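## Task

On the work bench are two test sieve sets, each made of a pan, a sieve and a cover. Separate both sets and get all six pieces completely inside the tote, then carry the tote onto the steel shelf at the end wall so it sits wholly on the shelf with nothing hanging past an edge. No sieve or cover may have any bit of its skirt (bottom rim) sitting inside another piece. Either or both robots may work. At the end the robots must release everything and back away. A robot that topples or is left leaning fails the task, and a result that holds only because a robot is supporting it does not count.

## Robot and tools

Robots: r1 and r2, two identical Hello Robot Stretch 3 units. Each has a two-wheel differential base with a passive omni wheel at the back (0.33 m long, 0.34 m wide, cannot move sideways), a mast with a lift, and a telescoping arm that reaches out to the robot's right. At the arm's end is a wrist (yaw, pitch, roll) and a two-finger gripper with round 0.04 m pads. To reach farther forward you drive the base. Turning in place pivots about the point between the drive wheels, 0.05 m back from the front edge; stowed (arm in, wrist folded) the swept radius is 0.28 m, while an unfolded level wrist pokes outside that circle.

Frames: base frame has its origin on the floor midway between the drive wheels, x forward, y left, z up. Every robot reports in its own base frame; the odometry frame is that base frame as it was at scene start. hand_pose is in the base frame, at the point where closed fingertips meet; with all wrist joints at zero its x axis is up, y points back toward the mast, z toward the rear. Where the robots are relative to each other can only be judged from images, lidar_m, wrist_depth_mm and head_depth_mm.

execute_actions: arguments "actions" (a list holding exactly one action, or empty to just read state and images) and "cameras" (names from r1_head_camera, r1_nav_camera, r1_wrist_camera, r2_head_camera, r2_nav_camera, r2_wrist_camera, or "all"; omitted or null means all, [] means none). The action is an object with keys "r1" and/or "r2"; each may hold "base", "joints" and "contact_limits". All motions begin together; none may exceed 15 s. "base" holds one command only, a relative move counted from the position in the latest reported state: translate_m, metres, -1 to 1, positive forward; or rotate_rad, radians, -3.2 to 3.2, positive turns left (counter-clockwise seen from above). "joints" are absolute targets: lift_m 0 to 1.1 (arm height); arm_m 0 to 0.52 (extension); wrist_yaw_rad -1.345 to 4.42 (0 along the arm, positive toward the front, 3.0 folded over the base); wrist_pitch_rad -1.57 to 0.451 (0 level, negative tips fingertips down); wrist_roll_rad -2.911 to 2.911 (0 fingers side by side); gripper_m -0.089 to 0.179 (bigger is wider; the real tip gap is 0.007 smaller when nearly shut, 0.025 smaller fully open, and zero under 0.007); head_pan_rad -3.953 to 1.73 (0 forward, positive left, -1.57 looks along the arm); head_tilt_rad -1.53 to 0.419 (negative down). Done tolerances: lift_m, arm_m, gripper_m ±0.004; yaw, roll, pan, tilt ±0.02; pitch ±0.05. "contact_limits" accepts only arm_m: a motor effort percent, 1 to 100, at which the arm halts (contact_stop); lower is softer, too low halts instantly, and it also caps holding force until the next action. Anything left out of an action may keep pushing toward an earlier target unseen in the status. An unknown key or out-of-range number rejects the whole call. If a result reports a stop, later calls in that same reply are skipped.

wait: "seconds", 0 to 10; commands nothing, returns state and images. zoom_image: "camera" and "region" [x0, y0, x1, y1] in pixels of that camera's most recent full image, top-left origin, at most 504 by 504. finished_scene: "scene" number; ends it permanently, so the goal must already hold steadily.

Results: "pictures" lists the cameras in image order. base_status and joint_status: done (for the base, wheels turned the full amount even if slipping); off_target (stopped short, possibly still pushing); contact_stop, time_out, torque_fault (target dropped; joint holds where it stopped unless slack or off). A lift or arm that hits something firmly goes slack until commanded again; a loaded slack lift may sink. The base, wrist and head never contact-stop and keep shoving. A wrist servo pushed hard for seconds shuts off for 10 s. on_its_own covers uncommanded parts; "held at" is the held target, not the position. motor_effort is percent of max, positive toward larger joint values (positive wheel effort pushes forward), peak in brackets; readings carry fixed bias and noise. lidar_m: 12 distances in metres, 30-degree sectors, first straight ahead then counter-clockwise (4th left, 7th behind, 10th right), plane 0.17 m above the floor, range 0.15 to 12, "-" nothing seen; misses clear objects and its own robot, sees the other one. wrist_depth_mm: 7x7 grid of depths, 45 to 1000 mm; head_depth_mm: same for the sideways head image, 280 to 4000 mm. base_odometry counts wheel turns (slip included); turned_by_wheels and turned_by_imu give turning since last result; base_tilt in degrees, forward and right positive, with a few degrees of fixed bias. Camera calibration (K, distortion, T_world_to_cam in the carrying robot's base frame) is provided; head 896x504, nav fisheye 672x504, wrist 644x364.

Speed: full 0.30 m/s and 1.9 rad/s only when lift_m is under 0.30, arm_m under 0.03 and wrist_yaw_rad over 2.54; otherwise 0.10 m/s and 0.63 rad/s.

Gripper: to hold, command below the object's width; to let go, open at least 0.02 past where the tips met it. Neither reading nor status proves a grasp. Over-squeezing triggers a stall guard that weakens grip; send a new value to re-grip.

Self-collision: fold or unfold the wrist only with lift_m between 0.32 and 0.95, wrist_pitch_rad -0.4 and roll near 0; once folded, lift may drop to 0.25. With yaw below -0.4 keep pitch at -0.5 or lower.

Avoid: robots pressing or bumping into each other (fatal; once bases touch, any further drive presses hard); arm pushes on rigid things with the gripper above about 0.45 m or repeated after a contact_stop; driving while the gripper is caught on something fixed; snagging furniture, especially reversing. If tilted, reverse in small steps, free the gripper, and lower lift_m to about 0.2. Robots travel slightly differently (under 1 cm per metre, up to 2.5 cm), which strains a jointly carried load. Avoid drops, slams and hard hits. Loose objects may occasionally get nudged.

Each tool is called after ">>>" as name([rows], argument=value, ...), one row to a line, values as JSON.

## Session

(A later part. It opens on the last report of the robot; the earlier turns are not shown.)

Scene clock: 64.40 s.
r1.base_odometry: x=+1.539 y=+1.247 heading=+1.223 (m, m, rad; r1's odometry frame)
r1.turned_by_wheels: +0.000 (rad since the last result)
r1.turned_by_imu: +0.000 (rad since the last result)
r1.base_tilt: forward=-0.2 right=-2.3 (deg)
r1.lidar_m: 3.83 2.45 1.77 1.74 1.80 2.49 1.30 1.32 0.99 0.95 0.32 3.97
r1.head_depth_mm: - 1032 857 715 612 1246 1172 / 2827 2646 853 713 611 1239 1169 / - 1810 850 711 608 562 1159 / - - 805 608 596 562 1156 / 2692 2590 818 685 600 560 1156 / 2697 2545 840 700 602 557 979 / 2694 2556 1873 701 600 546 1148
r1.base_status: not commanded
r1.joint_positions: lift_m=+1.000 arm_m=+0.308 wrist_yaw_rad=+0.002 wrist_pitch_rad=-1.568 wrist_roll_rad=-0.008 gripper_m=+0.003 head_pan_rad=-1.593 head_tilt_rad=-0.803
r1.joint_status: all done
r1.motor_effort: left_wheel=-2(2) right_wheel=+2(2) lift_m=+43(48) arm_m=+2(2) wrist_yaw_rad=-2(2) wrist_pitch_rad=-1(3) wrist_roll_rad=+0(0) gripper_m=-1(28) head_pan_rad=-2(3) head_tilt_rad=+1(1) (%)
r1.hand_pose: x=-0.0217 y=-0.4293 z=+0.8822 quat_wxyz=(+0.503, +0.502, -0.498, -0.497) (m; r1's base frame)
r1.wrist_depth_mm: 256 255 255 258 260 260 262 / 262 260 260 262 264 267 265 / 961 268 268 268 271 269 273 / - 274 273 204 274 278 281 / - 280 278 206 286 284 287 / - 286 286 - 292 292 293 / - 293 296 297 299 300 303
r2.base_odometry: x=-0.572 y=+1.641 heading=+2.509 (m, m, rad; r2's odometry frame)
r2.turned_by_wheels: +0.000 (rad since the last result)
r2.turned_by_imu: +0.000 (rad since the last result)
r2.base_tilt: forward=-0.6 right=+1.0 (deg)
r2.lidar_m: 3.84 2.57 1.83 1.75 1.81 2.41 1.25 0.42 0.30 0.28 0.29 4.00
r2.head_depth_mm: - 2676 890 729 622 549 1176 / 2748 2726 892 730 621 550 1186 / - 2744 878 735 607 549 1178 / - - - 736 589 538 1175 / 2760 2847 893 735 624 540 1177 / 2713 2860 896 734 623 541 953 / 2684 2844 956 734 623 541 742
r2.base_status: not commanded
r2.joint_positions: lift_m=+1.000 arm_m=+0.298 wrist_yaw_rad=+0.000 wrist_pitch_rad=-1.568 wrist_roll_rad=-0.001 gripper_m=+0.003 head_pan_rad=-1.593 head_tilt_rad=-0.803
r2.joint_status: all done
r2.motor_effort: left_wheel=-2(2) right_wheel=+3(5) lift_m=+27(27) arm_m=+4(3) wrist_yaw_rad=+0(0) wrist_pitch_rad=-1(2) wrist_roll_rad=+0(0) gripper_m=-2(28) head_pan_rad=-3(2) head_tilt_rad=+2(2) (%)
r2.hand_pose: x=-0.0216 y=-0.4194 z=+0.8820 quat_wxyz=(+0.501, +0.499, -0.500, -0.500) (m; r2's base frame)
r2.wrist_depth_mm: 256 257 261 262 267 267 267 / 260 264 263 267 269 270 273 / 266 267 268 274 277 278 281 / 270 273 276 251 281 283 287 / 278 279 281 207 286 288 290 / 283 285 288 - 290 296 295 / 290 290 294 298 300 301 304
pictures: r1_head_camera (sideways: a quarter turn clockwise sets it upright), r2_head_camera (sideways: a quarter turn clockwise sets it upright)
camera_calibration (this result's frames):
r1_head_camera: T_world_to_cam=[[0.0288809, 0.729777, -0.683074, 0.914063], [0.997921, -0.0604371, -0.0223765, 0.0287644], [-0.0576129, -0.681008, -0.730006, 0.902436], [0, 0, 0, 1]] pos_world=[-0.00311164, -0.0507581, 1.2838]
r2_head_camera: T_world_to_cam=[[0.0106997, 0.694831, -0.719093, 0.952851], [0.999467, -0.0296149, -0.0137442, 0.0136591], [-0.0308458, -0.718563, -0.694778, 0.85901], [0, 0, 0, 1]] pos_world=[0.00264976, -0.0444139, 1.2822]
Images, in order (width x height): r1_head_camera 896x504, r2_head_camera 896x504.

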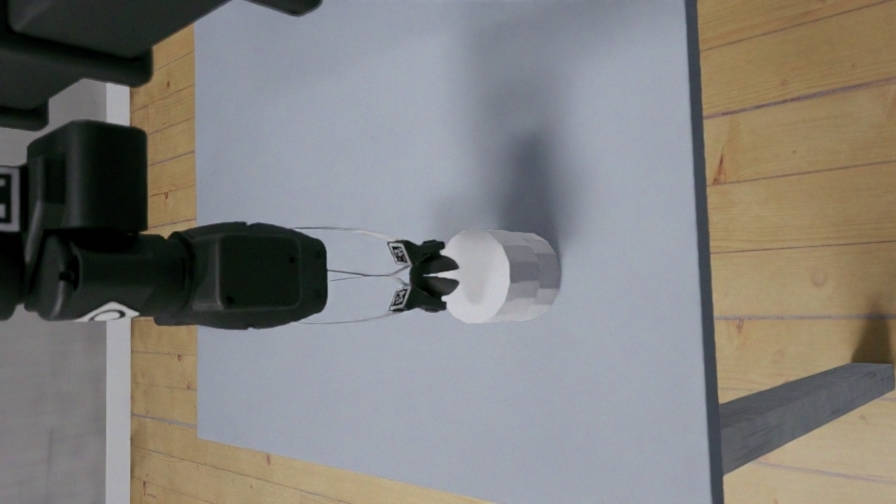

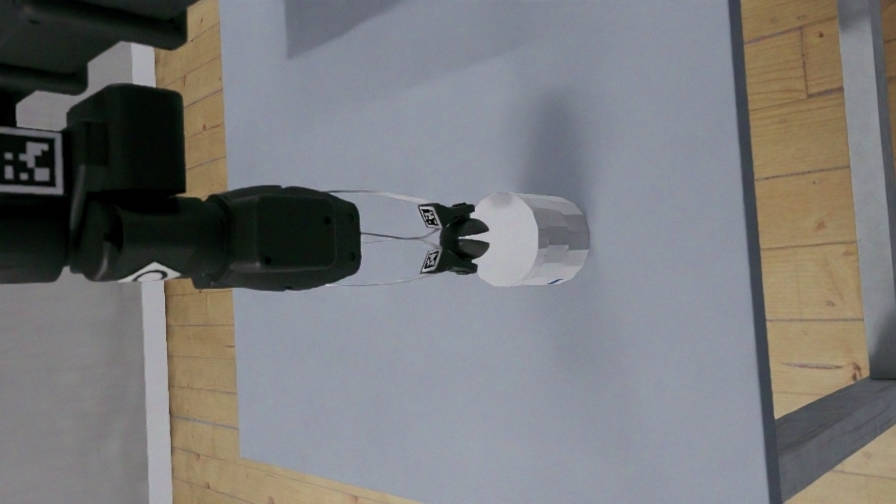

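>>> execute_actions([
  {"r1":{"joints":{"gripper_m":0.09}},"r2":{"joints":{"gripper_m":0.09}}},
], cameras=[])

>>> execute_actions([
  {"r1":{"joints":{"lift_m":0.953}},"r2":{"joints":{"lift_m":0.947}}},
], cameras=[])

>>> execute_actions([
  {"r1":{"joints":{"gripper_m":0.01}},"r2":{"joints":{"gripper_m":0.01}}},
], cameras=[])

>>> execute_actions([
  {"r1":{"joints":{"lift_m":0.99}},"r2":{"joints":{"lift_m":0.99}}},
], cameras=["r1_head_camera","r2_head_camera"])

Scene clock: 66.73 s.
r1.base_odometry: x=+1.539 y=+1.247 heading=+1.223 (m, m, rad; r1's odometry frame)
r1.turned_by_wheels: +0.000 (rad since the last result)
r1.turned_by_imu: -0.001 (rad since the last result)
r1.base_tilt: forward=-0.3 right=-2.2 (deg)
r1.lidar_m: 3.82 2.45 1.77 1.74 1.80 2.49 1.31 1.32 0.99 0.95 0.32 3.96
r1.head_depth_mm: - 1036 858 713 613 1249 1166 / 2840 2615 854 713 610 1245 1167 / - 1806 855 696 608 563 1162 / - - 803 675 593 560 1161 / 2748 2604 818 686 599 560 1157 / 2702 2529 836 701 601 558 979 / 2720 2521 1884 701 602 546 1153
r1.base_status: not commanded
r1.joint_positions: lift_m=+1.000 arm_m=+0.308 wrist_yaw_rad=+0.002 wrist_pitch_rad=-1.568 wrist_roll_rad=-0.008 gripper_m=+0.090 head_pan_rad=-1.593 head_tilt_rad=-0.803
r1.joint_status: all done
r1.motor_effort: left_wheel=-2(2) right_wheel=+2(2) lift_m=+42(43) arm_m=+2(1) wrist_yaw_rad=-3(2) wrist_pitch_rad=-1(1) wrist_roll_rad=+0(0) gripper_m=+0(85) head_pan_rad=-2(2) head_tilt_rad=+1(1) (%)
r1.hand_pose: x=-0.0217 y=-0.4293 z=+0.8822 quat_wxyz=(+0.503, +0.502, -0.498, -0.497) (m; r1's base frame)
r1.wrist_depth_mm: 257 255 256 257 257 259 259 / 261 260 262 261 263 266 267 / 974 269 269 269 271 274 272 / - 273 272 204 276 277 280 / - 279 279 208 284 284 286 / - 285 290 289 290 292 292 / - 297 296 292 298 303 298
r2.base_odometry: x=-0.572 y=+1.641 heading=+2.509 (m, m, rad; r2's odometry frame)
r2.turned_by_wheels: +0.000 (rad since the last result)
r2.turned_by_imu: +0.000 (rad since the last result)
r2.base_tilt: forward=-0.5 right=+1.0 (deg)
r2.lidar_m: 3.84 2.58 1.84 1.75 1.80 2.41 1.25 0.42 0.30 0.28 0.29 4.02
r2.head_depth_mm: - 2695 888 732 620 548 1180 / 2763 2701 893 732 621 548 1180 / - 2715 878 735 607 550 1175 / - - - 734 591 539 1181 / 2774 2849 896 753 623 539 1179 / 2710 2843 900 733 621 541 954 / 2728 2871 956 735 624 541 743
r2.base_status: not commanded
r2.joint_positions: lift_m=+1.000 arm_m=+0.298 wrist_yaw_rad=+0.000 wrist_pitch_rad=-1.568 wrist_roll_rad=-0.001 gripper_m=+0.090 head_pan_rad=-1.593 head_tilt_rad=-0.803
r2.joint_status: all done
r2.motor_effort: left_wheel=-1(1) right_wheel=+3(3) lift_m=+26(27) arm_m=+4(4) wrist_yaw_rad=+0(0) wrist_pitch_rad=+0(1) wrist_roll_rad=+0(0) gripper_m=+0(82) head_pan_rad=-2(3) head_tilt_rad=+2(2) (%)
r2.hand_pose: x=-0.0216 y=-0.4194 z=+0.8820 quat_wxyz=(+0.501, +0.499, -0.500, -0.500) (m; r2's base frame)
r2.wrist_depth_mm: 259 258 258 261 264 267 268 / 260 265 264 268 268 271 273 / 266 270 271 272 275 277 279 / 271 274 276 253 277 286 285 / 278 279 278 210 287 287 293 / 282 283 290 289 289 295 297 / 290 294 292 295 299 301 304
pictures: none
No camera images: the call's "cameras" was empty. Leave "cameras" out to get every camera's image.

Scene clock: 68.03 s.
r1.base_odometry: x=+1.539 y=+1.247 heading=+1.223 (m, m, rad; r1's odometry frame)
r1.turned_by_wheels: +0.000 (rad since the last result)
r1.turned_by_imu: +0.000 (rad since the last result)
r1.base_tilt: forward=-0.1 right=-2.1 (deg)
r1.lidar_m: 3.82 2.45 1.77 1.74 1.81 2.48 1.31 1.31 0.99 0.95 0.32 3.95
r1.head_depth_mm: 2696 - - 695 615 1241 1168 / - 1026 852 713 610 1244 1161 / - - 851 711 608 562 1152 / - - - 668 594 560 1154 / 2732 2552 841 713 599 559 1158 / 2710 2543 841 700 603 558 979 / 2699 2536 1889 701 599 545 1149
r1.base_status: not commanded
r1.joint_positions: lift_m=+0.953 arm_m=+0.308 wrist_yaw_rad=+0.002 wrist_pitch_rad=-1.568 wrist_roll_rad=-0.008 gripper_m=+0.090 head_pan_rad=-1.593 head_tilt_rad=-0.803
r1.joint_status: all done
r1.motor_effort: left_wheel=-2(2) right_wheel=+2(3) lift_m=+32(33) arm_m=+2(1) wrist_yaw_rad=-2(1) wrist_pitch_rad=-1(1) wrist_roll_rad=+0(0) gripper_m=+0(1) head_pan_rad=-2(3) head_tilt_rad=+1(1) (%)
r1.hand_pose: x=-0.0217 y=-0.4293 z=+0.8356 quat_wxyz=(+0.503, +0.502, -0.498, -0.497) (m; r1's base frame)
r1.wrist_depth_mm: 210 211 213 215 215 217 218 / 214 216 217 219 220 220 221 / 222 221 222 224 224 227 227 / 225 225 226 157 230 230 232 / 233 231 161 160 235 235 239 / 237 237 165 163 164 242 244 / 242 244 244 246 248 250 250
r2.base_odometry: x=-0.572 y=+1.641 heading=+2.509 (m, m, rad; r2's odometry frame)
r2.turned_by_wheels: +0.000 (rad since the last result)
r2.turned_by_imu: +0.000 (rad since the last result)
r2.base_tilt: forward=-0.6 right=+1.0 (deg)
r2.lidar_m: 3.84 2.57 1.84 1.76 1.80 2.42 1.24 0.42 0.30 0.28 0.29 4.02
r2.head_depth_mm: 2778 - 836 731 620 548 1174 / 2680 2889 890 730 622 549 1174 / - - 891 749 608 550 1180 / 2674 - - 716 589 539 1181 / 2743 2858 895 735 625 540 1176 / 2698 2856 900 735 625 541 952 / 2702 2870 959 737 622 542 742
r2.base_status: not commanded
r2.joint_positions: lift_m=+0.947 arm_m=+0.298 wrist_yaw_rad=+0.000 wrist_pitch_rad=-1.568 wrist_roll_rad=-0.001 gripper_m=+0.090 head_pan_rad=-1.593 head_tilt_rad=-0.803
r2.joint_status: all done
r2.motor_effort: left_wheel=-2(2) right_wheel=+3(3) lift_m=+11(22) arm_m=+5(4) wrist_yaw_rad=+1(0) wrist_pitch_rad=-1(0) wrist_roll_rad=+0(0) gripper_m=+0(1) head_pan_rad=-2(3) head_tilt_rad=+2(1) (%)
r2.hand_pose: x=-0.0216 y=-0.4194 z=+0.8299 quat_wxyz=(+0.501, +0.499, -0.500, -0.500) (m; r2's base frame)
r2.wrist_depth_mm: 208 208 210 213 215 216 216 / 212 212 215 218 219 221 221 / 215 216 219 221 222 224 226 / 220 222 224 223 227 229 232 / 224 226 225 156 230 234 234 / 229 229 159 158 160 238 240 / 235 236 236 241 241 243 247
pictures: none
No camera images: the call's "cameras" was empty. Leave "cameras" out to get every camera's image.

Scene clock: 69.33 s.
r1.base_odometry: x=+1.539 y=+1.247 heading=+1.223 (m, m, rad; r1's odometry frame)
r1.turned_by_wheels: +0.000 (rad since the last result)
r1.turned_by_imu: +0.000 (rad since the last result)
r1.base_tilt: forward=-0.3 right=-2.3 (deg)
r1.lidar_m: 3.83 2.45 1.76 1.74 1.81 2.48 1.30 1.32 0.99 0.95 0.33 3.97
r1.head_depth_mm: 2705 - - 697 612 1246 1169 / - 1030 857 713 609 1242 1165 / - - 852 710 608 562 1165 / - - - 683 596 562 1163 / 2755 2540 830 719 598 560 1154 / 2701 2554 841 703 602 559 977 / 2702 2532 1893 698 600 546 1156
r1.base_status: not commanded
r1.joint_positions: lift_m=+0.953 arm_m=+0.308 wrist_yaw_rad=+0.002 wrist_pitch_rad=-1.570 wrist_roll_rad=-0.008 gripper_m=+0.012 head_pan_rad=-1.593 head_tilt_rad=-0.803
r1.joint_status: all done
r1.motor_effort: left_wheel=-1(2) right_wheel=+2(3) lift_m=+31(32) arm_m=+1(2) wrist_yaw_rad=-2(2) wrist_pitch_rad=-1(1) wrist_roll_rad=+0(0) gripper_m=-27(100) head_pan_rad=-3(2) head_tilt_rad=+1(2) (%)
r1.hand_pose: x=-0.0217 y=-0.4289 z=+0.8356 quat_wxyz=(+0.503, +0.502, -0.498, -0.498) (m; r1's base frame)
r1.wrist_depth_mm: 212 214 213 215 215 216 218 / 216 217 218 219 222 221 223 / 222 222 223 226 225 227 228 / 227 227 228 159 229 232 232 / 232 233 162 161 234 237 239 / 238 239 164 165 - 243 245 / 245 246 246 246 248 250 251
r2.base_odometry: x=-0.572 y=+1.641 heading=+2.509 (m, m, rad; r2's odometry frame)
r2.turned_by_wheels: +0.000 (rad since the last result)
r2.turned_by_imu: +0.000 (rad since the last result)
r2.base_tilt: forward=-0.5 right=+0.9 (deg)
r2.lidar_m: 3.82 2.57 1.83 1.76 1.80 2.42 1.25 0.42 0.30 0.28 0.29 4.03
r2.head_depth_mm: 2770 - 837 730 620 549 1176 / 2650 2888 891 730 620 548 1176 / - - 894 732 610 550 1178 / 2731 - - 715 590 539 1178 / 2751 2835 897 752 622 540 1177 / 2727 2836 896 735 622 540 954 / 2672 2863 957 738 624 541 743
r2.base_status: not commanded
r2.joint_positions: lift_m=+0.947 arm_m=+0.298 wrist_yaw_rad=+0.000 wrist_pitch_rad=-1.568 wrist_roll_rad=-0.001 gripper_m=+0.012 head_pan_rad=-1.593 head_tilt_rad=-0.803
r2.joint_status: all done
r2.motor_effort: left_wheel=-2(2) right_wheel=+3(3) lift_m=+11(11) arm_m=+4(4) wrist_yaw_rad=+0(0) wrist_pitch_rad=+0(0) wrist_roll_rad=+0(0) gripper_m=-29(100) head_pan_rad=-3(2) head_tilt_rad=+1(1) (%)
r2.hand_pose: x=-0.0216 y=-0.4194 z=+0.8299 quat_wxyz=(+0.501, +0.499, -0.500, -0.500) (m; r2's base frame)
r2.wrist_depth_mm: 207 210 211 212 212 216 218 / 211 215 214 216 219 219 223 / 216 218 218 221 223 225 226 / 220 222 225 223 226 228 230 / 224 227 224 156 230 235 237 / 228 231 157 159 - 237 240 / 232 235 236 239 242 246 247
pictures: none
No camera images: the call's "cameras" was empty. Leave "cameras" out to get every camera's image.

Scene clock: 71.93 s.
r1.base_odometry: x=+1.539 y=+1.247 heading=+1.223 (m, m, rad; r1's odometry frame)
r1.turned_by_wheels: +0.000 (rad since the last result)
r1.turned_by_imu: -0.001 (rad since the last result)
r1.base_tilt: forward=-0.1 right=-2.2 (deg)
r1.lidar_m: 3.82 2.45 1.77 1.74 1.81 2.48 1.31 1.32 0.99 0.95 0.32 3.96
r1.head_depth_mm: - 1002 856 715 612 1245 1162 / 2866 1815 851 712 611 1250 1161 / - 1023 853 709 609 563 1161 / - - 803 661 594 561 1164 / 2727 2590 819 687 599 559 1158 / 2736 2561 839 702 602 557 978 / 2716 2492 1899 699 601 545 1151
r1.base_status: not commanded
r1.joint_positions: lift_m=+0.990 arm_m=+0.308 wrist_yaw_rad=+0.002 wrist_pitch_rad=-1.570 wrist_roll_rad=-0.008 gripper_m=+0.013 head_pan_rad=-1.593 head_tilt_rad=-0.803
r1.joint_status: all done
r1.motor_effort: left_wheel=-2(2) right_wheel=+3(2) lift_m=+43(41) arm_m=+1(1) wrist_yaw_rad=-2(2) wrist_pitch_rad=-1(1) wrist_roll_rad=+0(0) gripper_m=+0(29) head_pan_rad=-2(2) head_tilt_rad=+1(1) (%)
r1.hand_pose: x=-0.0217 y=-0.4289 z=+0.8723 quat_wxyz=(+0.503, +0.502, -0.498, -0.498) (m; r1's base frame)
r1.wrist_depth_mm: 245 246 245 245 248 250 253 / 252 251 252 252 254 256 257 / 257 256 257 261 260 260 264 / - 262 263 194 265 268 265 / - 268 269 197 273 277 278 / - 275 277 - 279 281 281 / - 283 284 286 288 287 289
r2.base_odometry: x=-0.572 y=+1.641 heading=+2.509 (m, m, rad; r2's odometry frame)
r2.turned_by_wheels: +0.000 (rad since the last result)
r2.turned_by_imu: +0.001 (rad since the last result)
r2.base_tilt: forward=-0.4 right=+0.9 (deg)
r2.lidar_m: 3.83 2.57 1.84 1.75 1.80 2.42 1.25 0.42 0.30 0.28 0.29 4.04
r2.head_depth_mm: - 1055 892 729 620 548 1177 / - 1057 890 730 619 550 1177 / - 1058 882 730 595 548 1176 / - - - 752 602 540 1172 / 2737 2807 897 736 621 540 1186 / 2736 2832 894 737 624 541 952 / 2714 2854 960 736 625 541 745
r2.base_status: not commanded
r2.joint_positions: lift_m=+0.990 arm_m=+0.298 wrist_yaw_rad=+0.000 wrist_pitch_rad=-1.572 wrist_roll_rad=-0.001 gripper_m=+0.013 head_pan_rad=-1.593 head_tilt_rad=-0.803
r2.joint_status: all done
r2.motor_effort: left_wheel=-2(3) right_wheel=+3(4) lift_m=+26(28) arm_m=+3(4) wrist_yaw_rad=+0(0) wrist_pitch_rad=+2(5) wrist_roll_rad=+0(0) gripper_m=+0(29) head_pan_rad=-3(2) head_tilt_rad=+2(2) (%)
r2.hand_pose: x=-0.0216 y=-0.4183 z=+0.8721 quat_wxyz=(+0.500, +0.500, -0.499, -0.501) (m; r2's base frame)
r2.wrist_depth_mm: 245 248 251 252 254 258 258 / 250 253 253 256 260 262 265 / 256 256 259 262 265 268 269 / 261 264 265 266 270 272 273 / 266 271 271 199 201 279 280 / 275 275 277 - 281 285 291 / 279 280 283 289 286 289 292
pictures: r1_head_camera (sideways: a quarter turn clockwise sets it upright), r2_head_camera (sideways: a quarter turn clockwise sets it upright)
camera_calibration (this result's frames):
r1_head_camera: T_world_to_cam=[[0.0288806, 0.729767, -0.683086, 0.914078], [0.997921, -0.0604373, -0.0223758, 0.0287636], [-0.057613, -0.68102, -0.729995, 0.902422], [0, 0, 0, 1]] pos_world=[-0.00311164, -0.0507584, 1.2838]
r2_head_camera: T_world_to_cam=[[0.010703, 0.694747, -0.719175, 0.952957], [0.999467, -0.029624, -0.0137433, 0.013658], [-0.030853, -0.718644, -0.694694, 0.8589], [0, 0, 0, 1]] pos_world=[0.00264938, -0.0444161, 1.2822]
Images, in order (width x height): r1_head_camera 896x504, r2_head_camera 896x504.

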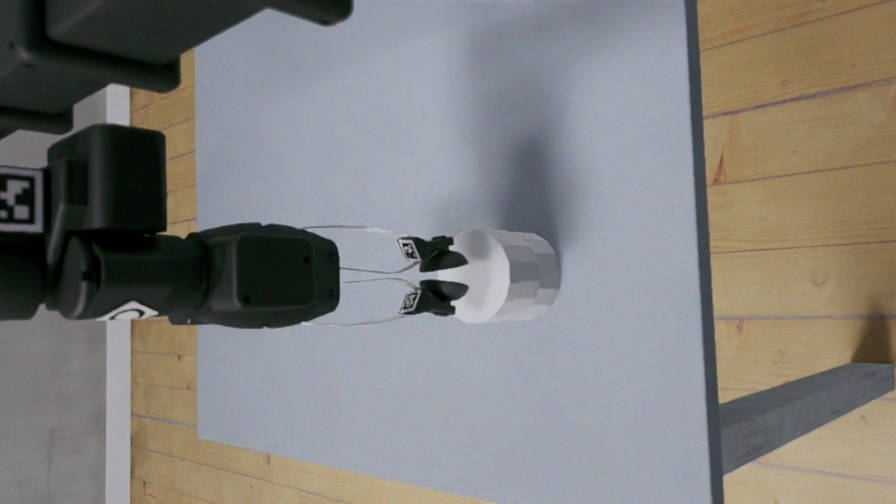

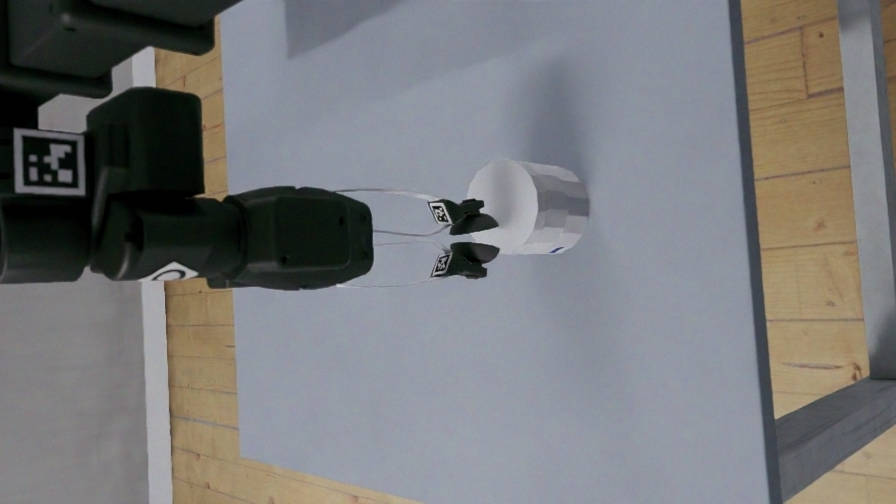

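>>> execute_actions([
  {"r1":{"base":{"translate_m":-1.0},"joints":{"arm_m":0.0,"wrist_pitch_rad":0,"gripper_m":0.11,"lift_m":0.9,"head_tilt_rad":-0.6}},"r2":{"base":{"translate_m":-0.03},"joints":{"gripper_m":0.09,"lift_m":1.0,"wrist_roll_rad":1.57}}},
], cameras=[])

>>> execute_actions([
  {"r1":{"base":{"translate_m":-0.13},"joints":{"lift_m":0.72,"arm_m":0.2}}},
], cameras=["r1_head_camera","r1_wrist_camera","r2_head_camera","r2_wrist_camera"])

Scene clock: 86.03 s.
r1.base_odometry: x=+1.198 y=+0.307 heading=+1.223 (m, m, rad; r1's odometry frame)
r1.turned_by_wheels: +0.000 (rad since the last result)
r1.turned_by_imu: -0.002 (rad since the last result)
r1.base_tilt: forward=-0.2 right=-2.2 (deg)
r1.lidar_m: 1.17 2.43 1.80 1.75 1.82 2.50 3.96 0.41 0.40 0.95 0.98 1.16
r1.head_depth_mm: 2675 2924 2916 2117 729 - - / 2616 2900 2857 907 724 - - / 2616 2902 2853 937 723 - - / 2528 782 2753 898 775 - - / 699 1317 1444 899 741 588 517 / 2586 2844 2862 924 717 602 516 / 2570 2812 2800 891 716 598 516
r1.base_status: done
r1.joint_positions: lift_m=+0.900 arm_m=+0.001 wrist_yaw_rad=+0.002 wrist_pitch_rad=-0.023 wrist_roll_rad=-0.008 gripper_m=+0.110 head_pan_rad=-1.593 head_tilt_rad=-0.606
r1.joint_status: all done
r1.motor_effort: left_wheel=-1(8) right_wheel=+3(3) lift_m=+32(33) arm_m=-2(2) wrist_yaw_rad=-2(2) wrist_pitch_rad=+13(14) wrist_roll_rad=+0(0) gripper_m=+0(84) head_pan_rad=-2(2) head_tilt_rad=+3(19) (%)
r1.hand_pose: x=-0.0211 y=-0.4015 z=+1.0090 quat_wxyz=(+0.710, +0.009, -0.704, -0.008) (m; r1's base frame)
r1.wrist_depth_mm: - - - - - - - / - - - 540 - - - / - - - - - - - / - - - - - - - / - - - - - - - / 614 529 638 608 646 - - / 404 472 490 494 496 478 -
r2.base_odometry: x=-0.548 y=+1.624 heading=+2.509 (m, m, rad; r2's odometry frame)
r2.turned_by_wheels: +0.000 (rad since the last result)
r2.turned_by_imu: +0.003 (rad since the last result)
r2.base_tilt: forward=-0.6 right=+1.0 (deg)
r2.lidar_m: 3.87 2.57 1.84 1.75 1.80 2.41 1.23 0.42 0.30 0.28 0.29 4.08
r2.head_depth_mm: - 2689 888 731 620 548 1176 / 2739 2717 866 731 621 549 1182 / - 2718 866 735 609 550 1184 / - - - 735 591 541 1181 / 2649 2710 869 735 621 540 1175 / 2743 2847 901 735 623 541 1177 / 2708 2822 896 732 623 541 737
r2.base_status: done
r2.joint_positions: lift_m=+1.000 arm_m=+0.298 wrist_yaw_rad=+0.000 wrist_pitch_rad=-1.570 wrist_roll_rad=+1.566 gripper_m=+0.090 head_pan_rad=-1.593 head_tilt_rad=-0.803
r2.joint_status: all done
r2.motor_effort: left_wheel=-1(5) right_wheel=+3(6) lift_m=+27(26) arm_m=+4(4) wrist_yaw_rad=+0(1) wrist_pitch_rad=+1(2) wrist_roll_rad=+2(3) gripper_m=+1(82) head_pan_rad=-3(2) head_tilt_rad=+2(2) (%)
r2.hand_pose: x=-0.0215 y=-0.4185 z=+0.8820 quat_wxyz=(+0.002, +0.001, -0.707, -0.707) (m; r2's base frame)
r2.wrist_depth_mm: 254 257 260 259 262 267 963 / 263 262 266 264 269 271 - / 268 268 272 273 271 276 - / 274 274 275 275 277 284 - / 279 279 281 209 285 - - / 284 286 289 214 292 - - / 292 295 295 298 301 - -
pictures: none
No camera images: the call's "cameras" was empty. Leave "cameras" out to get every camera's image.

Scene clock: 88.87 s.
r1.base_odometry: x=+1.154 y=+0.185 heading=+1.223 (m, m, rad; r1's odometry frame)
r1.turned_by_wheels: +0.000 (rad since the last result)
r1.turned_by_imu: -0.001 (rad since the last result)
r1.base_tilt: forward=-0.1 right=-2.3 (deg)
r1.lidar_m: 1.29 2.43 1.81 1.75 1.82 2.51 3.83 4.01 0.32 0.95 0.98 1.30
r1.head_depth_mm: 2602 2891 2898 2176 1751 1465 533 / 2638 2907 2863 2200 794 - - / 2623 2877 2845 904 755 - 519 / 2597 2873 2923 901 765 - 519 / 2586 2850 2869 893 739 602 516 / 940 765 1039 887 719 600 516 / 689 2789 2850 892 713 600 516
r1.base_status: done
r1.joint_positions: lift_m=+0.720 arm_m=+0.200 wrist_yaw_rad=+0.002 wrist_pitch_rad=-0.022 wrist_roll_rad=-0.008 gripper_m=+0.110 head_pan_rad=-1.593 head_tilt_rad=-0.606
r1.joint_status: all done
r1.motor_effort: left_wheel=-2(9) right_wheel=+2(5) lift_m=+32(35) arm_m=+2(4) wrist_yaw_rad=-1(2) wrist_pitch_rad=+12(13) wrist_roll_rad=+0(0) gripper_m=+0(1) head_pan_rad=-3(2) head_tilt_rad=+2(2) (%)
r1.hand_pose: x=-0.0211 y=-0.6004 z=+0.8291 quat_wxyz=(+0.710, +0.009, -0.704, -0.008) (m; r1's base frame)
r1.wrist_depth_mm: - - 842 - - - - / - - - - - - - / - - 902 - - - - / - - 416 - - - - / 394 395 373 404 444 - - / 274 293 277 277 278 300 - / 211 201 211 212 213 206 227
r2.base_odometry: x=-0.548 y=+1.624 heading=+2.509 (m, m, rad; r2's odometry frame)
r2.turned_by_wheels: +0.000 (rad since the last result)
r2.turned_by_imu: +0.001 (rad since the last result)
r2.base_tilt: forward=-0.6 right=+1.1 (deg)
r2.lidar_m: 3.87 2.57 1.84 1.75 1.80 2.42 1.23 0.42 0.30 0.29 0.29 4.04
r2.head_depth_mm: - 2706 891 732 619 550 1178 / 2730 2703 862 730 622 549 1170 / - 2719 868 730 607 549 1171 / - - - 733 590 539 1178 / 2719 2822 839 733 621 540 1178 / 1170 876 849 735 622 541 1181 / 1145 2739 894 734 624 541 738
r2.base_status: not commanded
r2.joint_positions: lift_m=+1.000 arm_m=+0.298 wrist_yaw_rad=+0.000 wrist_pitch_rad=-1.570 wrist_roll_rad=+1.566 gripper_m=+0.090 head_pan_rad=-1.593 head_tilt_rad=-0.803
r2.joint_status: not commanded
r2.motor_effort: left_wheel=-2(2) right_wheel=+2(3) lift_m=+26(27) arm_m=+3(5) wrist_yaw_rad=+0(0) wrist_pitch_rad=+0(0) wrist_roll_rad=+2(1) gripper_m=+0(0) head_pan_rad=-3(2) head_tilt_rad=+2(2) (%)
r2.hand_pose: x=-0.0215 y=-0.4185 z=+0.8820 quat_wxyz=(+0.002, +0.001, -0.707, -0.707) (m; r2's base frame)
r2.wrist_depth_mm: 256 258 259 262 263 265 984 / 260 263 265 265 270 272 - / 267 268 270 273 273 277 - / 273 277 276 275 280 283 - / 279 281 280 209 284 - - / 285 283 291 213 289 - - / 294 293 295 297 299 - -
pictures: r1_head_camera (sideways: a quarter turn clockwise sets it upright), r1_wrist_camera, r2_head_camera (sideways: a quarter turn clockwise sets it upright), r2_wrist_camera
camera_calibration (this result's frames):
r1_head_camera: T_world_to_cam=[[0.0256201, 0.581484, -0.813155, 1.08363], [0.997838, -0.0641221, -0.0144146, 0.0184042], [-0.060523, -0.811027, -0.581869, 0.709765], [0, 0, 0, 1]] pos_world=[-0.00316981, -0.0532917, 1.29441]
r1_wrist_camera: T_world_to_cam=[[-0.999501, 0.0243404, 0.0201119, -0.0284045], [-0.0153372, 0.182503, -0.983086, 0.963683], [-0.0275991, -0.982904, -0.182039, -0.279392], [0, 0, 0, 1]] pos_world=[-0.0213211, -0.4498, 0.897094]
r2_head_camera: T_world_to_cam=[[0.0107029, 0.694747, -0.719175, 0.952957], [0.999467, -0.0296238, -0.0137433, 0.013658], [-0.0308528, -0.718644, -0.694694, 0.8589], [0, 0, 0, 1]] pos_world=[0.00264939, -0.0444162, 1.2822]
r2_wrist_camera: T_world_to_cam=[[-0.0178823, 0.999617, 0.0210985, 0.394099], [0.992324, 0.0151613, 0.122735, -0.037483], [0.122368, 0.0231313, -0.992215, 1.05535], [0, 0, 0, 1]] pos_world=[-0.084898, -0.417792, 1.04342]
Images, in order (width x height): r1_head_camera 896x504, r1_wrist_camera 644x364, r2_head_camera 896x504, r2_wrist_camera 644x364.

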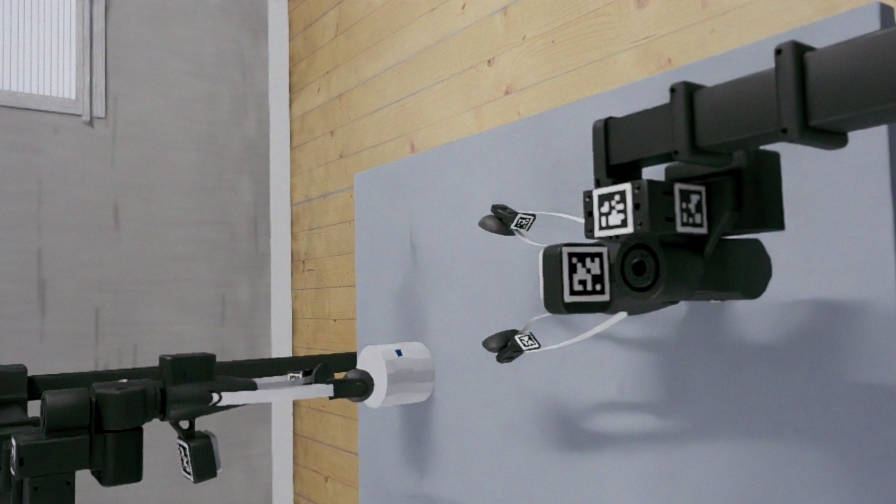

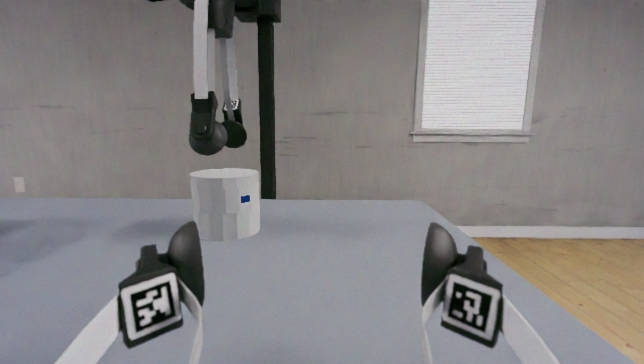

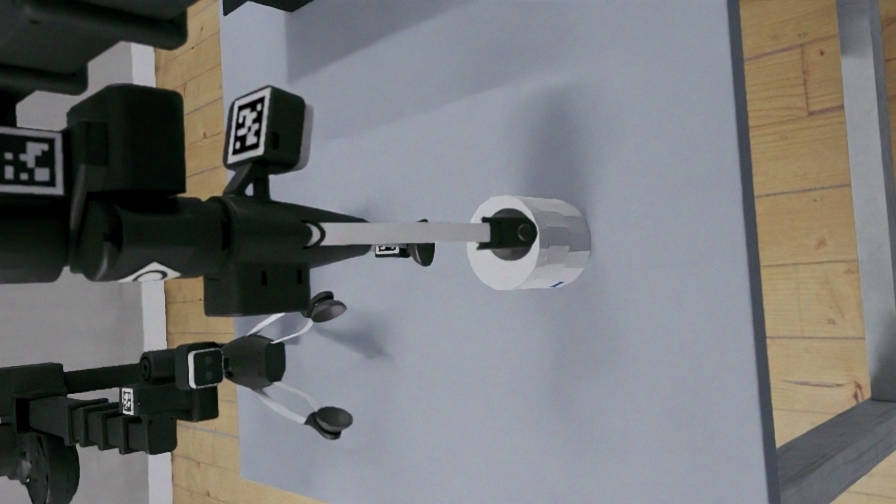

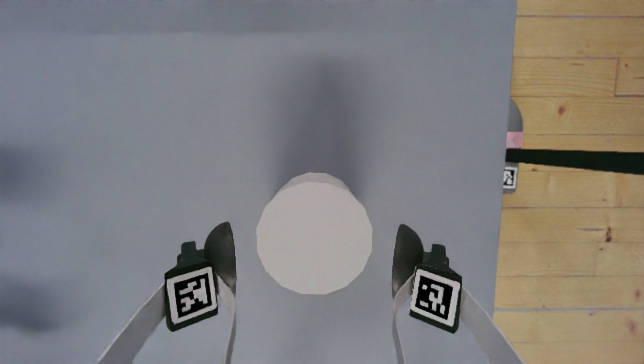

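>>> execute_actions([
  {"r1":{"base":{"translate_m":0.097},"joints":{"wrist_pitch_rad":-0.2,"arm_m":0.3}}},
], cameras=["r1_wrist_camera"])

>>> execute_actions([
  {"r1":{"joints":{"arm_m":0.435}}},
], cameras=["r1_wrist_camera","r2_head_camera","r2_wrist_camera"])

Scene clock: 92.10 s.
r1.base_odometry: x=+1.187 y=+0.276 heading=+1.223 (m, m, rad; r1's odometry frame)
r1.turned_by_wheels: +0.000 (rad since the last result)
r1.turned_by_imu: -0.001 (rad since the last result)
r1.base_tilt: forward=-0.1 right=-2.2 (deg)
r1.lidar_m: 1.19 2.43 1.81 1.74 1.81 2.51 3.94 4.06 0.37 0.95 0.98 1.20
r1.head_depth_mm: 2663 2919 2932 2190 729 608 532 / 2643 2921 2884 903 744 - - / 2656 2917 2897 919 - 590 519 / 2578 2817 2831 930 - 602 517 / 695 772 1085 899 699 601 516 / 796 2813 2888 894 718 599 516 / 2567 2816 2872 888 716 599 516
r1.base_status: done
r1.joint_positions: lift_m=+0.720 arm_m=+0.300 wrist_yaw_rad=+0.001 wrist_pitch_rad=-0.214 wrist_roll_rad=-0.008 gripper_m=+0.110 head_pan_rad=-1.593 head_tilt_rad=-0.606
r1.joint_status: all done
r1.motor_effort: left_wheel=-2(5) right_wheel=+3(7) lift_m=+31(32) arm_m=+3(5) wrist_yaw_rad=-2(2) wrist_pitch_rad=+8(11) wrist_roll_rad=+0(0) gripper_m=+0(1) head_pan_rad=-2(2) head_tilt_rad=+3(2) (%)
r1.hand_pose: x=-0.0211 y=-0.6900 z=+0.7810 quat_wxyz=(+0.706, +0.076, -0.700, -0.075) (m; r1's base frame)
r1.wrist_depth_mm: - - - - - - - / - - - - - - - / - - 454 270 - - - / 308 310 307 282 317 320 345 / 221 222 224 225 234 227 230 / 173 181 174 176 175 178 179 / 147 138 144 143 145 139 146
r2.base_odometry: x=-0.548 y=+1.624 heading=+2.509 (m, m, rad; r2's odometry frame)
r2.turned_by_wheels: +0.000 (rad since the last result)
r2.turned_by_imu: +0.001 (rad since the last result)
r2.base_tilt: forward=-0.6 right=+1.0 (deg)
r2.lidar_m: 3.85 2.57 1.84 1.75 1.81 2.41 1.23 0.42 0.30 0.29 0.29 4.06
r2.head_depth_mm: - 2731 890 731 620 547 1175 / 2735 2715 863 731 621 548 1175 / - 2717 868 735 609 549 1184 / - - - 732 589 539 1177 / 1185 831 867 736 620 540 1180 / 1147 2729 895 738 624 540 1176 / 2711 2861 895 735 621 542 739
r2.base_status: not commanded
r2.joint_positions: lift_m=+1.000 arm_m=+0.298 wrist_yaw_rad=+0.000 wrist_pitch_rad=-1.570 wrist_roll_rad=+1.566 gripper_m=+0.090 head_pan_rad=-1.593 head_tilt_rad=-0.803
r2.joint_status: not commanded
r2.motor_effort: left_wheel=-2(1) right_wheel=+3(3) lift_m=+27(27) arm_m=+4(4) wrist_yaw_rad=+0(0) wrist_pitch_rad=+0(0) wrist_roll_rad=+2(2) gripper_m=+1(0) head_pan_rad=-3(2) head_tilt_rad=+2(2) (%)
r2.hand_pose: x=-0.0215 y=-0.4185 z=+0.8820 quat_wxyz=(+0.002, +0.001, -0.707, -0.707) (m; r2's base frame)
r2.wrist_depth_mm: 257 258 259 262 262 263 - / 262 264 265 265 269 271 - / 267 268 272 273 273 276 - / 273 278 277 273 281 283 - / 280 280 281 209 285 - - / 284 286 289 214 288 - - / 293 295 295 296 298 - -
pictures: r1_wrist_camera
camera_calibration (this result's frames):
r1_wrist_camera: T_world_to_cam=[[-0.99949, 0.0202852, 0.0246721, -0.0316906], [-0.0155405, 0.366001, -0.930485, 1.01834], [-0.0279051, -0.930393, -0.365499, -0.196747], [0, 0, 0, 1]] pos_world=[-0.0213391, -0.555124, 0.876425]
Images, in order (width x height): r1_wrist_camera 644x364.

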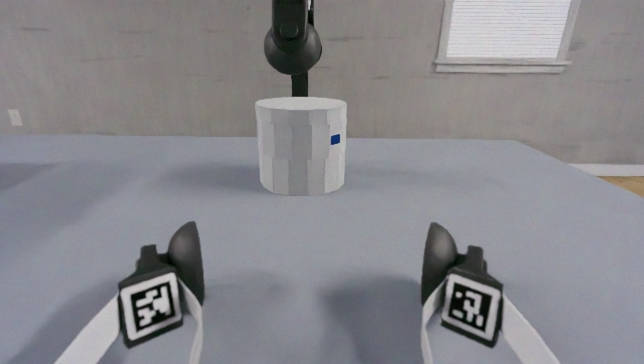

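Scene clock: 94.33 s.
r1.base_odometry: x=+1.187 y=+0.276 heading=+1.223 (m, m, rad; r1's odometry frame)
r1.turned_by_wheels: +0.000 (rad since the last result)
r1.turned_by_imu: -0.001 (rad since the last result)
r1.base_tilt: forward=-0.2 right=-2.4 (deg)
r1.lidar_m: 1.20 2.43 1.81 1.74 1.81 2.50 3.92 4.10 0.37 0.95 0.99 1.20
r1.head_depth_mm: 2664 2909 2932 2199 728 606 532 / 2634 2906 2887 903 746 - - / 2611 2874 2869 974 702 590 518 / 2622 2800 2897 - 702 601 517 / 696 772 1088 890 719 602 516 / 793 2796 2872 894 717 600 516 / 2591 2790 2823 890 716 599 515
r1.base_status: not commanded
r1.joint_positions: lift_m=+0.720 arm_m=+0.435 wrist_yaw_rad=+0.001 wrist_pitch_rad=-0.213 wrist_roll_rad=-0.008 gripper_m=+0.110 head_pan_rad=-1.593 head_tilt_rad=-0.606
r1.joint_status: all done
r1.motor_effort: left_wheel=-2(1) right_wheel=+3(3) lift_m=+32(32) arm_m=+3(4) wrist_yaw_rad=-2(2) wrist_pitch_rad=+6(7) wrist_roll_rad=+0(0) gripper_m=-2(0) head_pan_rad=-3(2) head_tilt_rad=+2(2) (%)
r1.hand_pose: x=-0.0211 y=-0.8251 z=+0.7813 quat_wxyz=(+0.706, +0.076, -0.700, -0.075) (m; r1's base frame)
r1.wrist_depth_mm: - - 89 107 - - - / - - 108 - - - - / - - - 190 - - - / 304 307 143 139 317 321 352 / 221 222 153 148 233 227 229 / 173 180 161 158 176 179 178 / 147 138 143 144 144 140 146
r2.base_odometry: x=-0.548 y=+1.624 heading=+2.509 (m, m, rad; r2's odometry frame)
r2.turned_by_wheels: +0.000 (rad since the last result)
r2.turned_by_imu: +0.000 (rad since the last result)
r2.base_tilt: forward=-0.4 right=+1.0 (deg)
r2.lidar_m: 3.86 2.57 1.84 1.75 1.80 2.41 1.23 0.42 0.30 0.29 0.29 4.06
r2.head_depth_mm: - 2704 887 728 620 548 1174 / 2744 2732 867 734 620 551 1176 / - 2722 866 734 608 549 1178 / - - - 701 591 539 1180 / 1187 886 818 716 623 540 1175 / 1145 2683 896 737 623 541 1178 / 2713 2843 901 733 625 542 737
r2.base_status: not commanded
r2.joint_positions: lift_m=+1.000 arm_m=+0.298 wrist_yaw_rad=+0.000 wrist_pitch_rad=-1.570 wrist_roll_rad=+1.566 gripper_m=+0.090 head_pan_rad=-1.593 head_tilt_rad=-0.803
r2.joint_status: not commanded
r2.motor_effort: left_wheel=-2(2) right_wheel=+3(3) lift_m=+27(27) arm_m=+4(4) wrist_yaw_rad=+0(0) wrist_pitch_rad=+0(1) wrist_roll_rad=+2(2) gripper_m=+0(1) head_pan_rad=-2(2) head_tilt_rad=+2(2) (%)
r2.hand_pose: x=-0.0215 y=-0.4185 z=+0.8820 quat_wxyz=(+0.002, +0.001, -0.707, -0.707) (m; r2's base frame)
r2.wrist_depth_mm: 259 257 258 261 261 267 998 / 264 264 265 268 266 270 - / 268 267 273 271 274 275 - / 273 273 276 244 279 282 - / 212 249 281 209 288 - - / 219 246 289 214 291 - - / 291 293 296 296 300 - -
pictures: r1_wrist_camera, r2_head_camera (sideways: a quarter turn clockwise sets it upright), r2_wrist_camera
camera_calibration (this result's frames):
r1_wrist_camera: T_world_to_cam=[[-0.99949, 0.0203092, 0.0246512, -0.0289205], [-0.0155396, 0.365092, -0.930842, 1.06753], [-0.0279046, -0.93075, -0.36459, -0.323326], [0, 0, 0, 1]] pos_world=[-0.0213391, -0.690095, 0.876533]
r2_head_camera: T_world_to_cam=[[0.0107029, 0.694747, -0.719175, 0.952957], [0.999467, -0.0296238, -0.0137433, 0.013658], [-0.0308528, -0.718644, -0.694694, 0.8589], [0, 0, 0, 1]] pos_world=[0.00264939, -0.0444162, 1.2822]
r2_wrist_camera: T_world_to_cam=[[-0.0178822, 0.999617, 0.0210985, 0.394099], [0.992324, 0.0151612, 0.122735, -0.0374831], [0.122368, 0.0231313, -0.992215, 1.05535], [0, 0, 0, 1]] pos_world=[-0.084898, -0.417792, 1.04342]
Images, in order (width x height): r1_wrist_camera 644x364, r2_head_camera 896x504, r2_wrist_camera 644x364.

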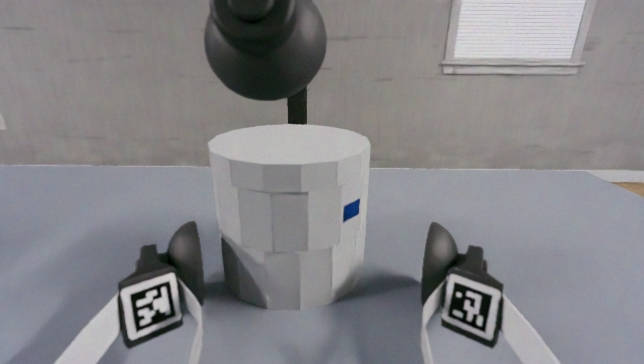

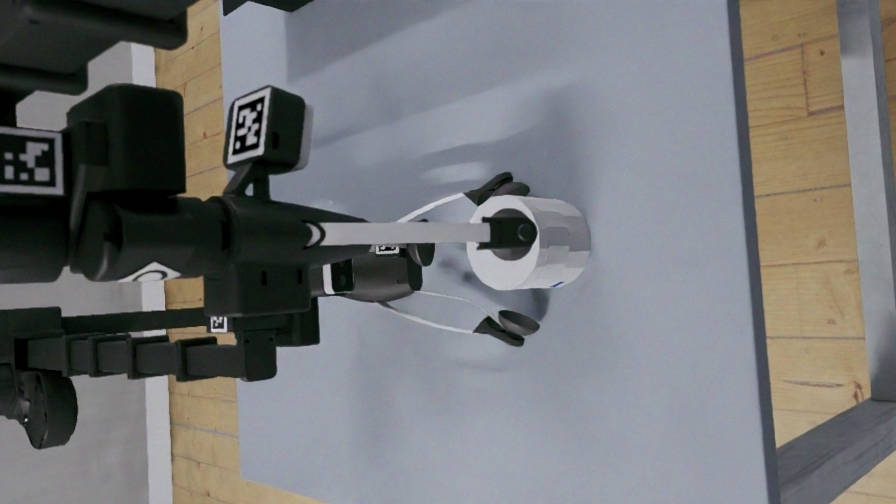

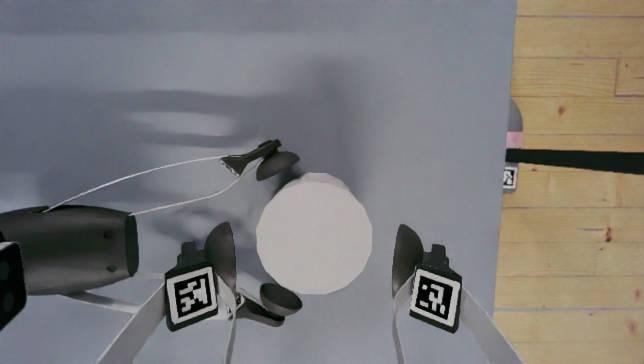

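>>> execute_actions([
  {"r1":{"base":{"translate_m":0.013},"joints":{"arm_m":0.462}},"r2":{"joints":{"gripper_m":0.08}}},
], cameras=[])

>>> execute_actions([
  {"r1":{"joints":{"gripper_m":0.0}},"r2":{"joints":{"lift_m":0.947}}},
], cameras=["r1_wrist_camera","r2_head_camera","r2_wrist_camera"])

Scene clock: 96.30 s.
r1.base_odometry: x=+1.191 y=+0.288 heading=+1.223 (m, m, rad; r1's odometry frame)
r1.turned_by_wheels: +0.000 (rad since the last result)
r1.turned_by_imu: -0.001 (rad since the last result)
r1.base_tilt: forward=-0.2 right=-2.2 (deg)
r1.lidar_m: 1.18 2.44 1.81 1.75 1.81 2.50 3.95 4.10 0.38 0.95 0.98 1.18
r1.head_depth_mm: 2638 2918 2883 2220 728 607 531 / 2657 2900 2936 903 746 - - / 2618 2888 2885 954 713 591 520 / 2587 2830 2865 - 722 605 518 / 697 773 1429 866 719 602 517 / 1062 2830 2847 891 719 600 516 / 2551 2799 2814 890 716 601 515
r1.base_status: done
r1.joint_positions: lift_m=+0.720 arm_m=+0.462 wrist_yaw_rad=+0.000 wrist_pitch_rad=-0.212 wrist_roll_rad=-0.008 gripper_m=+0.110 head_pan_rad=-1.593 head_tilt_rad=-0.606
r1.joint_status: all done
r1.motor_effort: left_wheel=-2(5) right_wheel=+2(6) lift_m=+32(32) arm_m=+3(1) wrist_yaw_rad=+0(2) wrist_pitch_rad=+7(7) wrist_roll_rad=+0(0) gripper_m=-1(1) head_pan_rad=-1(2) head_tilt_rad=+3(2) (%)
r1.hand_pose: x=-0.0214 y=-0.8521 z=+0.7814 quat_wxyz=(+0.706, +0.076, -0.700, -0.075) (m; r1's base frame)
r1.wrist_depth_mm: - - 87 68 - - - / - - - 83 - - - / - - - 170 - - - / 308 307 135 115 273 320 321 / 221 222 130 115 146 229 230 / 173 181 141 123 151 177 178 / 147 137 138 132 142 140 145
r2.base_odometry: x=-0.548 y=+1.624 heading=+2.509 (m, m, rad; r2's odometry frame)
r2.turned_by_wheels: +0.000 (rad since the last result)
r2.turned_by_imu: +0.000 (rad since the last result)
r2.base_tilt: forward=-0.5 right=+1.0 (deg)
r2.lidar_m: 3.85 2.56 1.84 1.75 1.81 2.42 1.23 0.42 0.30 0.28 0.29 4.06
r2.head_depth_mm: - 2692 891 732 621 548 1174 / 2762 2731 867 732 620 549 1174 / - 2733 866 731 609 549 1186 / - - - 697 588 540 1180 / 1171 1022 817 733 620 539 1178 / 1164 2728 898 735 624 541 1181 / 2702 2845 899 736 623 541 737
r2.base_status: not commanded
r2.joint_positions: lift_m=+1.000 arm_m=+0.298 wrist_yaw_rad=+0.000 wrist_pitch_rad=-1.570 wrist_roll_rad=+1.566 gripper_m=+0.080 head_pan_rad=-1.593 head_tilt_rad=-0.803
r2.joint_status: all done
r2.motor_effort: left_wheel=-1(1) right_wheel=+3(3) lift_m=+27(27) arm_m=+5(5) wrist_yaw_rad=+0(0) wrist_pitch_rad=+0(1) wrist_roll_rad=+2(2) gripper_m=-1(46) head_pan_rad=-2(2) head_tilt_rad=+2(2) (%)
r2.hand_pose: x=-0.0215 y=-0.4185 z=+0.8820 quat_wxyz=(+0.002, +0.001, -0.707, -0.707) (m; r2's base frame)
r2.wrist_depth_mm: 258 259 259 260 260 266 - / 263 263 262 265 265 271 - / 270 267 269 273 274 276 - / 271 274 277 276 279 284 - / 204 218 279 209 283 - - / 210 283 275 214 291 - - / 290 296 297 299 301 - -
pictures: none
No camera images: the call's "cameras" was empty. Leave "cameras" out to get every camera's image.

Scene clock: 97.90 s.
r1.base_odometry: x=+1.191 y=+0.288 heading=+1.223 (m, m, rad; r1's odometry frame)
r1.turned_by_wheels: +0.000 (rad since the last result)
r1.turned_by_imu: +0.000 (rad since the last result)
r1.base_tilt: forward=-0.3 right=-2.2 (deg)
r1.lidar_m: 1.18 2.43 1.80 1.74 1.82 2.49 3.95 4.09 0.38 0.94 0.99 1.18
r1.head_depth_mm: 2626 2925 2938 2191 726 606 532 / 2631 2961 2891 903 747 - - / 2613 2889 2836 954 711 592 519 / 2615 2789 2853 - 721 603 518 / 1090 743 1400 866 720 600 517 / 1084 2811 2810 893 718 600 516 / 2554 2821 2808 887 714 600 515
r1.base_status: not commanded
r1.joint_positions: lift_m=+0.720 arm_m=+0.462 wrist_yaw_rad=-0.001 wrist_pitch_rad=-0.213 wrist_roll_rad=-0.008 gripper_m=+0.002 head_pan_rad=-1.593 head_tilt_rad=-0.606
r1.joint_status: all done
r1.motor_effort: left_wheel=-2(3) right_wheel=+4(4) lift_m=+32(32) arm_m=+2(3) wrist_yaw_rad=+1(1) wrist_pitch_rad=+7(7) wrist_roll_rad=+0(0) gripper_m=-36(100) head_pan_rad=-2(3) head_tilt_rad=+3(1) (%)
r1.hand_pose: x=-0.0216 y=-0.8521 z=+0.7812 quat_wxyz=(+0.706, +0.076, -0.700, -0.075) (m; r1's base frame)
r1.wrist_depth_mm: - - - 77 - - - / - - - 80 - - - / - - - 84 - - - / 304 305 126 85 270 318 319 / 220 220 127 84 174 228 229 / 172 172 130 123 136 176 178 / 141 137 137 133 139 145 145
r2.base_odometry: x=-0.548 y=+1.624 heading=+2.509 (m, m, rad; r2's odometry frame)
r2.turned_by_wheels: +0.000 (rad since the last result)
r2.turned_by_imu: +0.000 (rad since the last result)
r2.base_tilt: forward=-0.5 right=+1.0 (deg)
r2.lidar_m: 3.86 2.57 1.83 1.75 1.80 2.42 1.23 0.42 0.30 0.28 0.29 4.06
r2.head_depth_mm: 2779 - 837 731 620 549 1179 / 2698 2837 919 733 620 549 1179 / - - 883 734 607 549 1177 / 2706 - - 685 595 541 1174 / 1175 857 818 732 623 538 1179 / 1165 2752 897 736 624 541 1171 / 2733 2837 898 735 624 540 738
r2.base_status: not commanded
r2.joint_positions: lift_m=+0.948 arm_m=+0.298 wrist_yaw_rad=+0.000 wrist_pitch_rad=-1.569 wrist_roll_rad=+1.566 gripper_m=+0.080 head_pan_rad=-1.593 head_tilt_rad=-0.803
r2.joint_status: all done
r2.motor_effort: left_wheel=-2(1) right_wheel=+3(2) lift_m=+10(23) arm_m=+4(5) wrist_yaw_rad=+0(0) wrist_pitch_rad=+0(0) wrist_roll_rad=+2(2) gripper_m=-1(3) head_pan_rad=-2(2) head_tilt_rad=+1(2) (%)
r2.hand_pose: x=-0.0215 y=-0.4187 z=+0.8300 quat_wxyz=(+0.002, +0.001, -0.707, -0.707) (m; r2's base frame)
r2.wrist_depth_mm: 207 209 209 212 213 213 976 / 213 213 213 216 217 217 977 / 219 218 220 221 222 222 - / 220 223 223 191 227 229 - / 165 225 226 156 230 232 - / 166 232 158 159 160 237 - / 238 239 241 240 243 245 -
pictures: r1_wrist_camera, r2_head_camera (sideways: a quarter turn clockwise sets it upright), r2_wrist_camera
camera_calibration (this result's frames):
r1_wrist_camera: T_world_to_cam=[[-0.999449, 0.0222348, 0.0246598, -0.0272093], [-0.0148322, 0.365495, -0.930695, 1.07754], [-0.0297069, -0.930548, -0.364964, -0.3481], [0, 0, 0, 1]] pos_world=[-0.0215529, -0.717154, 0.876489]
r2_head_camera: T_world_to_cam=[[0.010703, 0.694747, -0.719175, 0.952957], [0.999467, -0.029624, -0.0137433, 0.013658], [-0.030853, -0.718644, -0.694693, 0.8589], [0, 0, 0, 1]] pos_world=[0.00264938, -0.0444162, 1.2822]
r2_wrist_camera: T_world_to_cam=[[-0.0170422, 0.999644, 0.0205424, 0.39583], [0.992336, 0.0143956, 0.122726, -0.031409], [0.122387, 0.0224765, -0.992228, 1.00347], [0, 0, 0, 1]] pos_world=[-0.0848972, -0.417791, 0.991391]
Images, in order (width x height): r1_wrist_camera 644x364, r2_head_camera 896x504, r2_wrist_camera 644x364.

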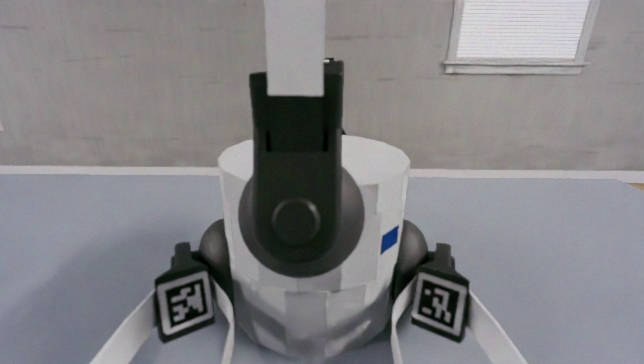

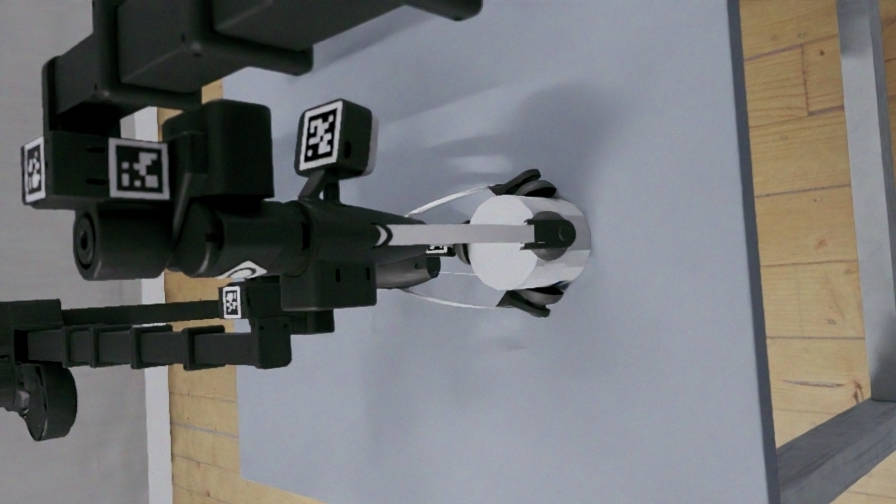

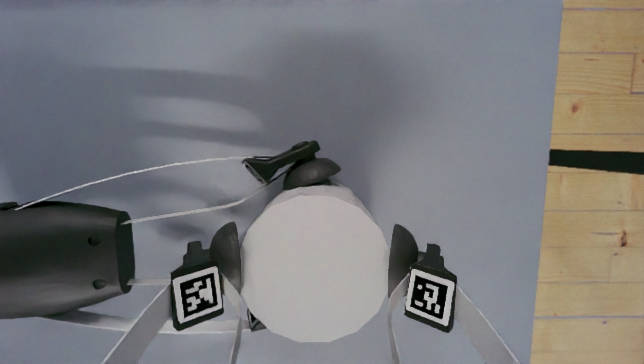

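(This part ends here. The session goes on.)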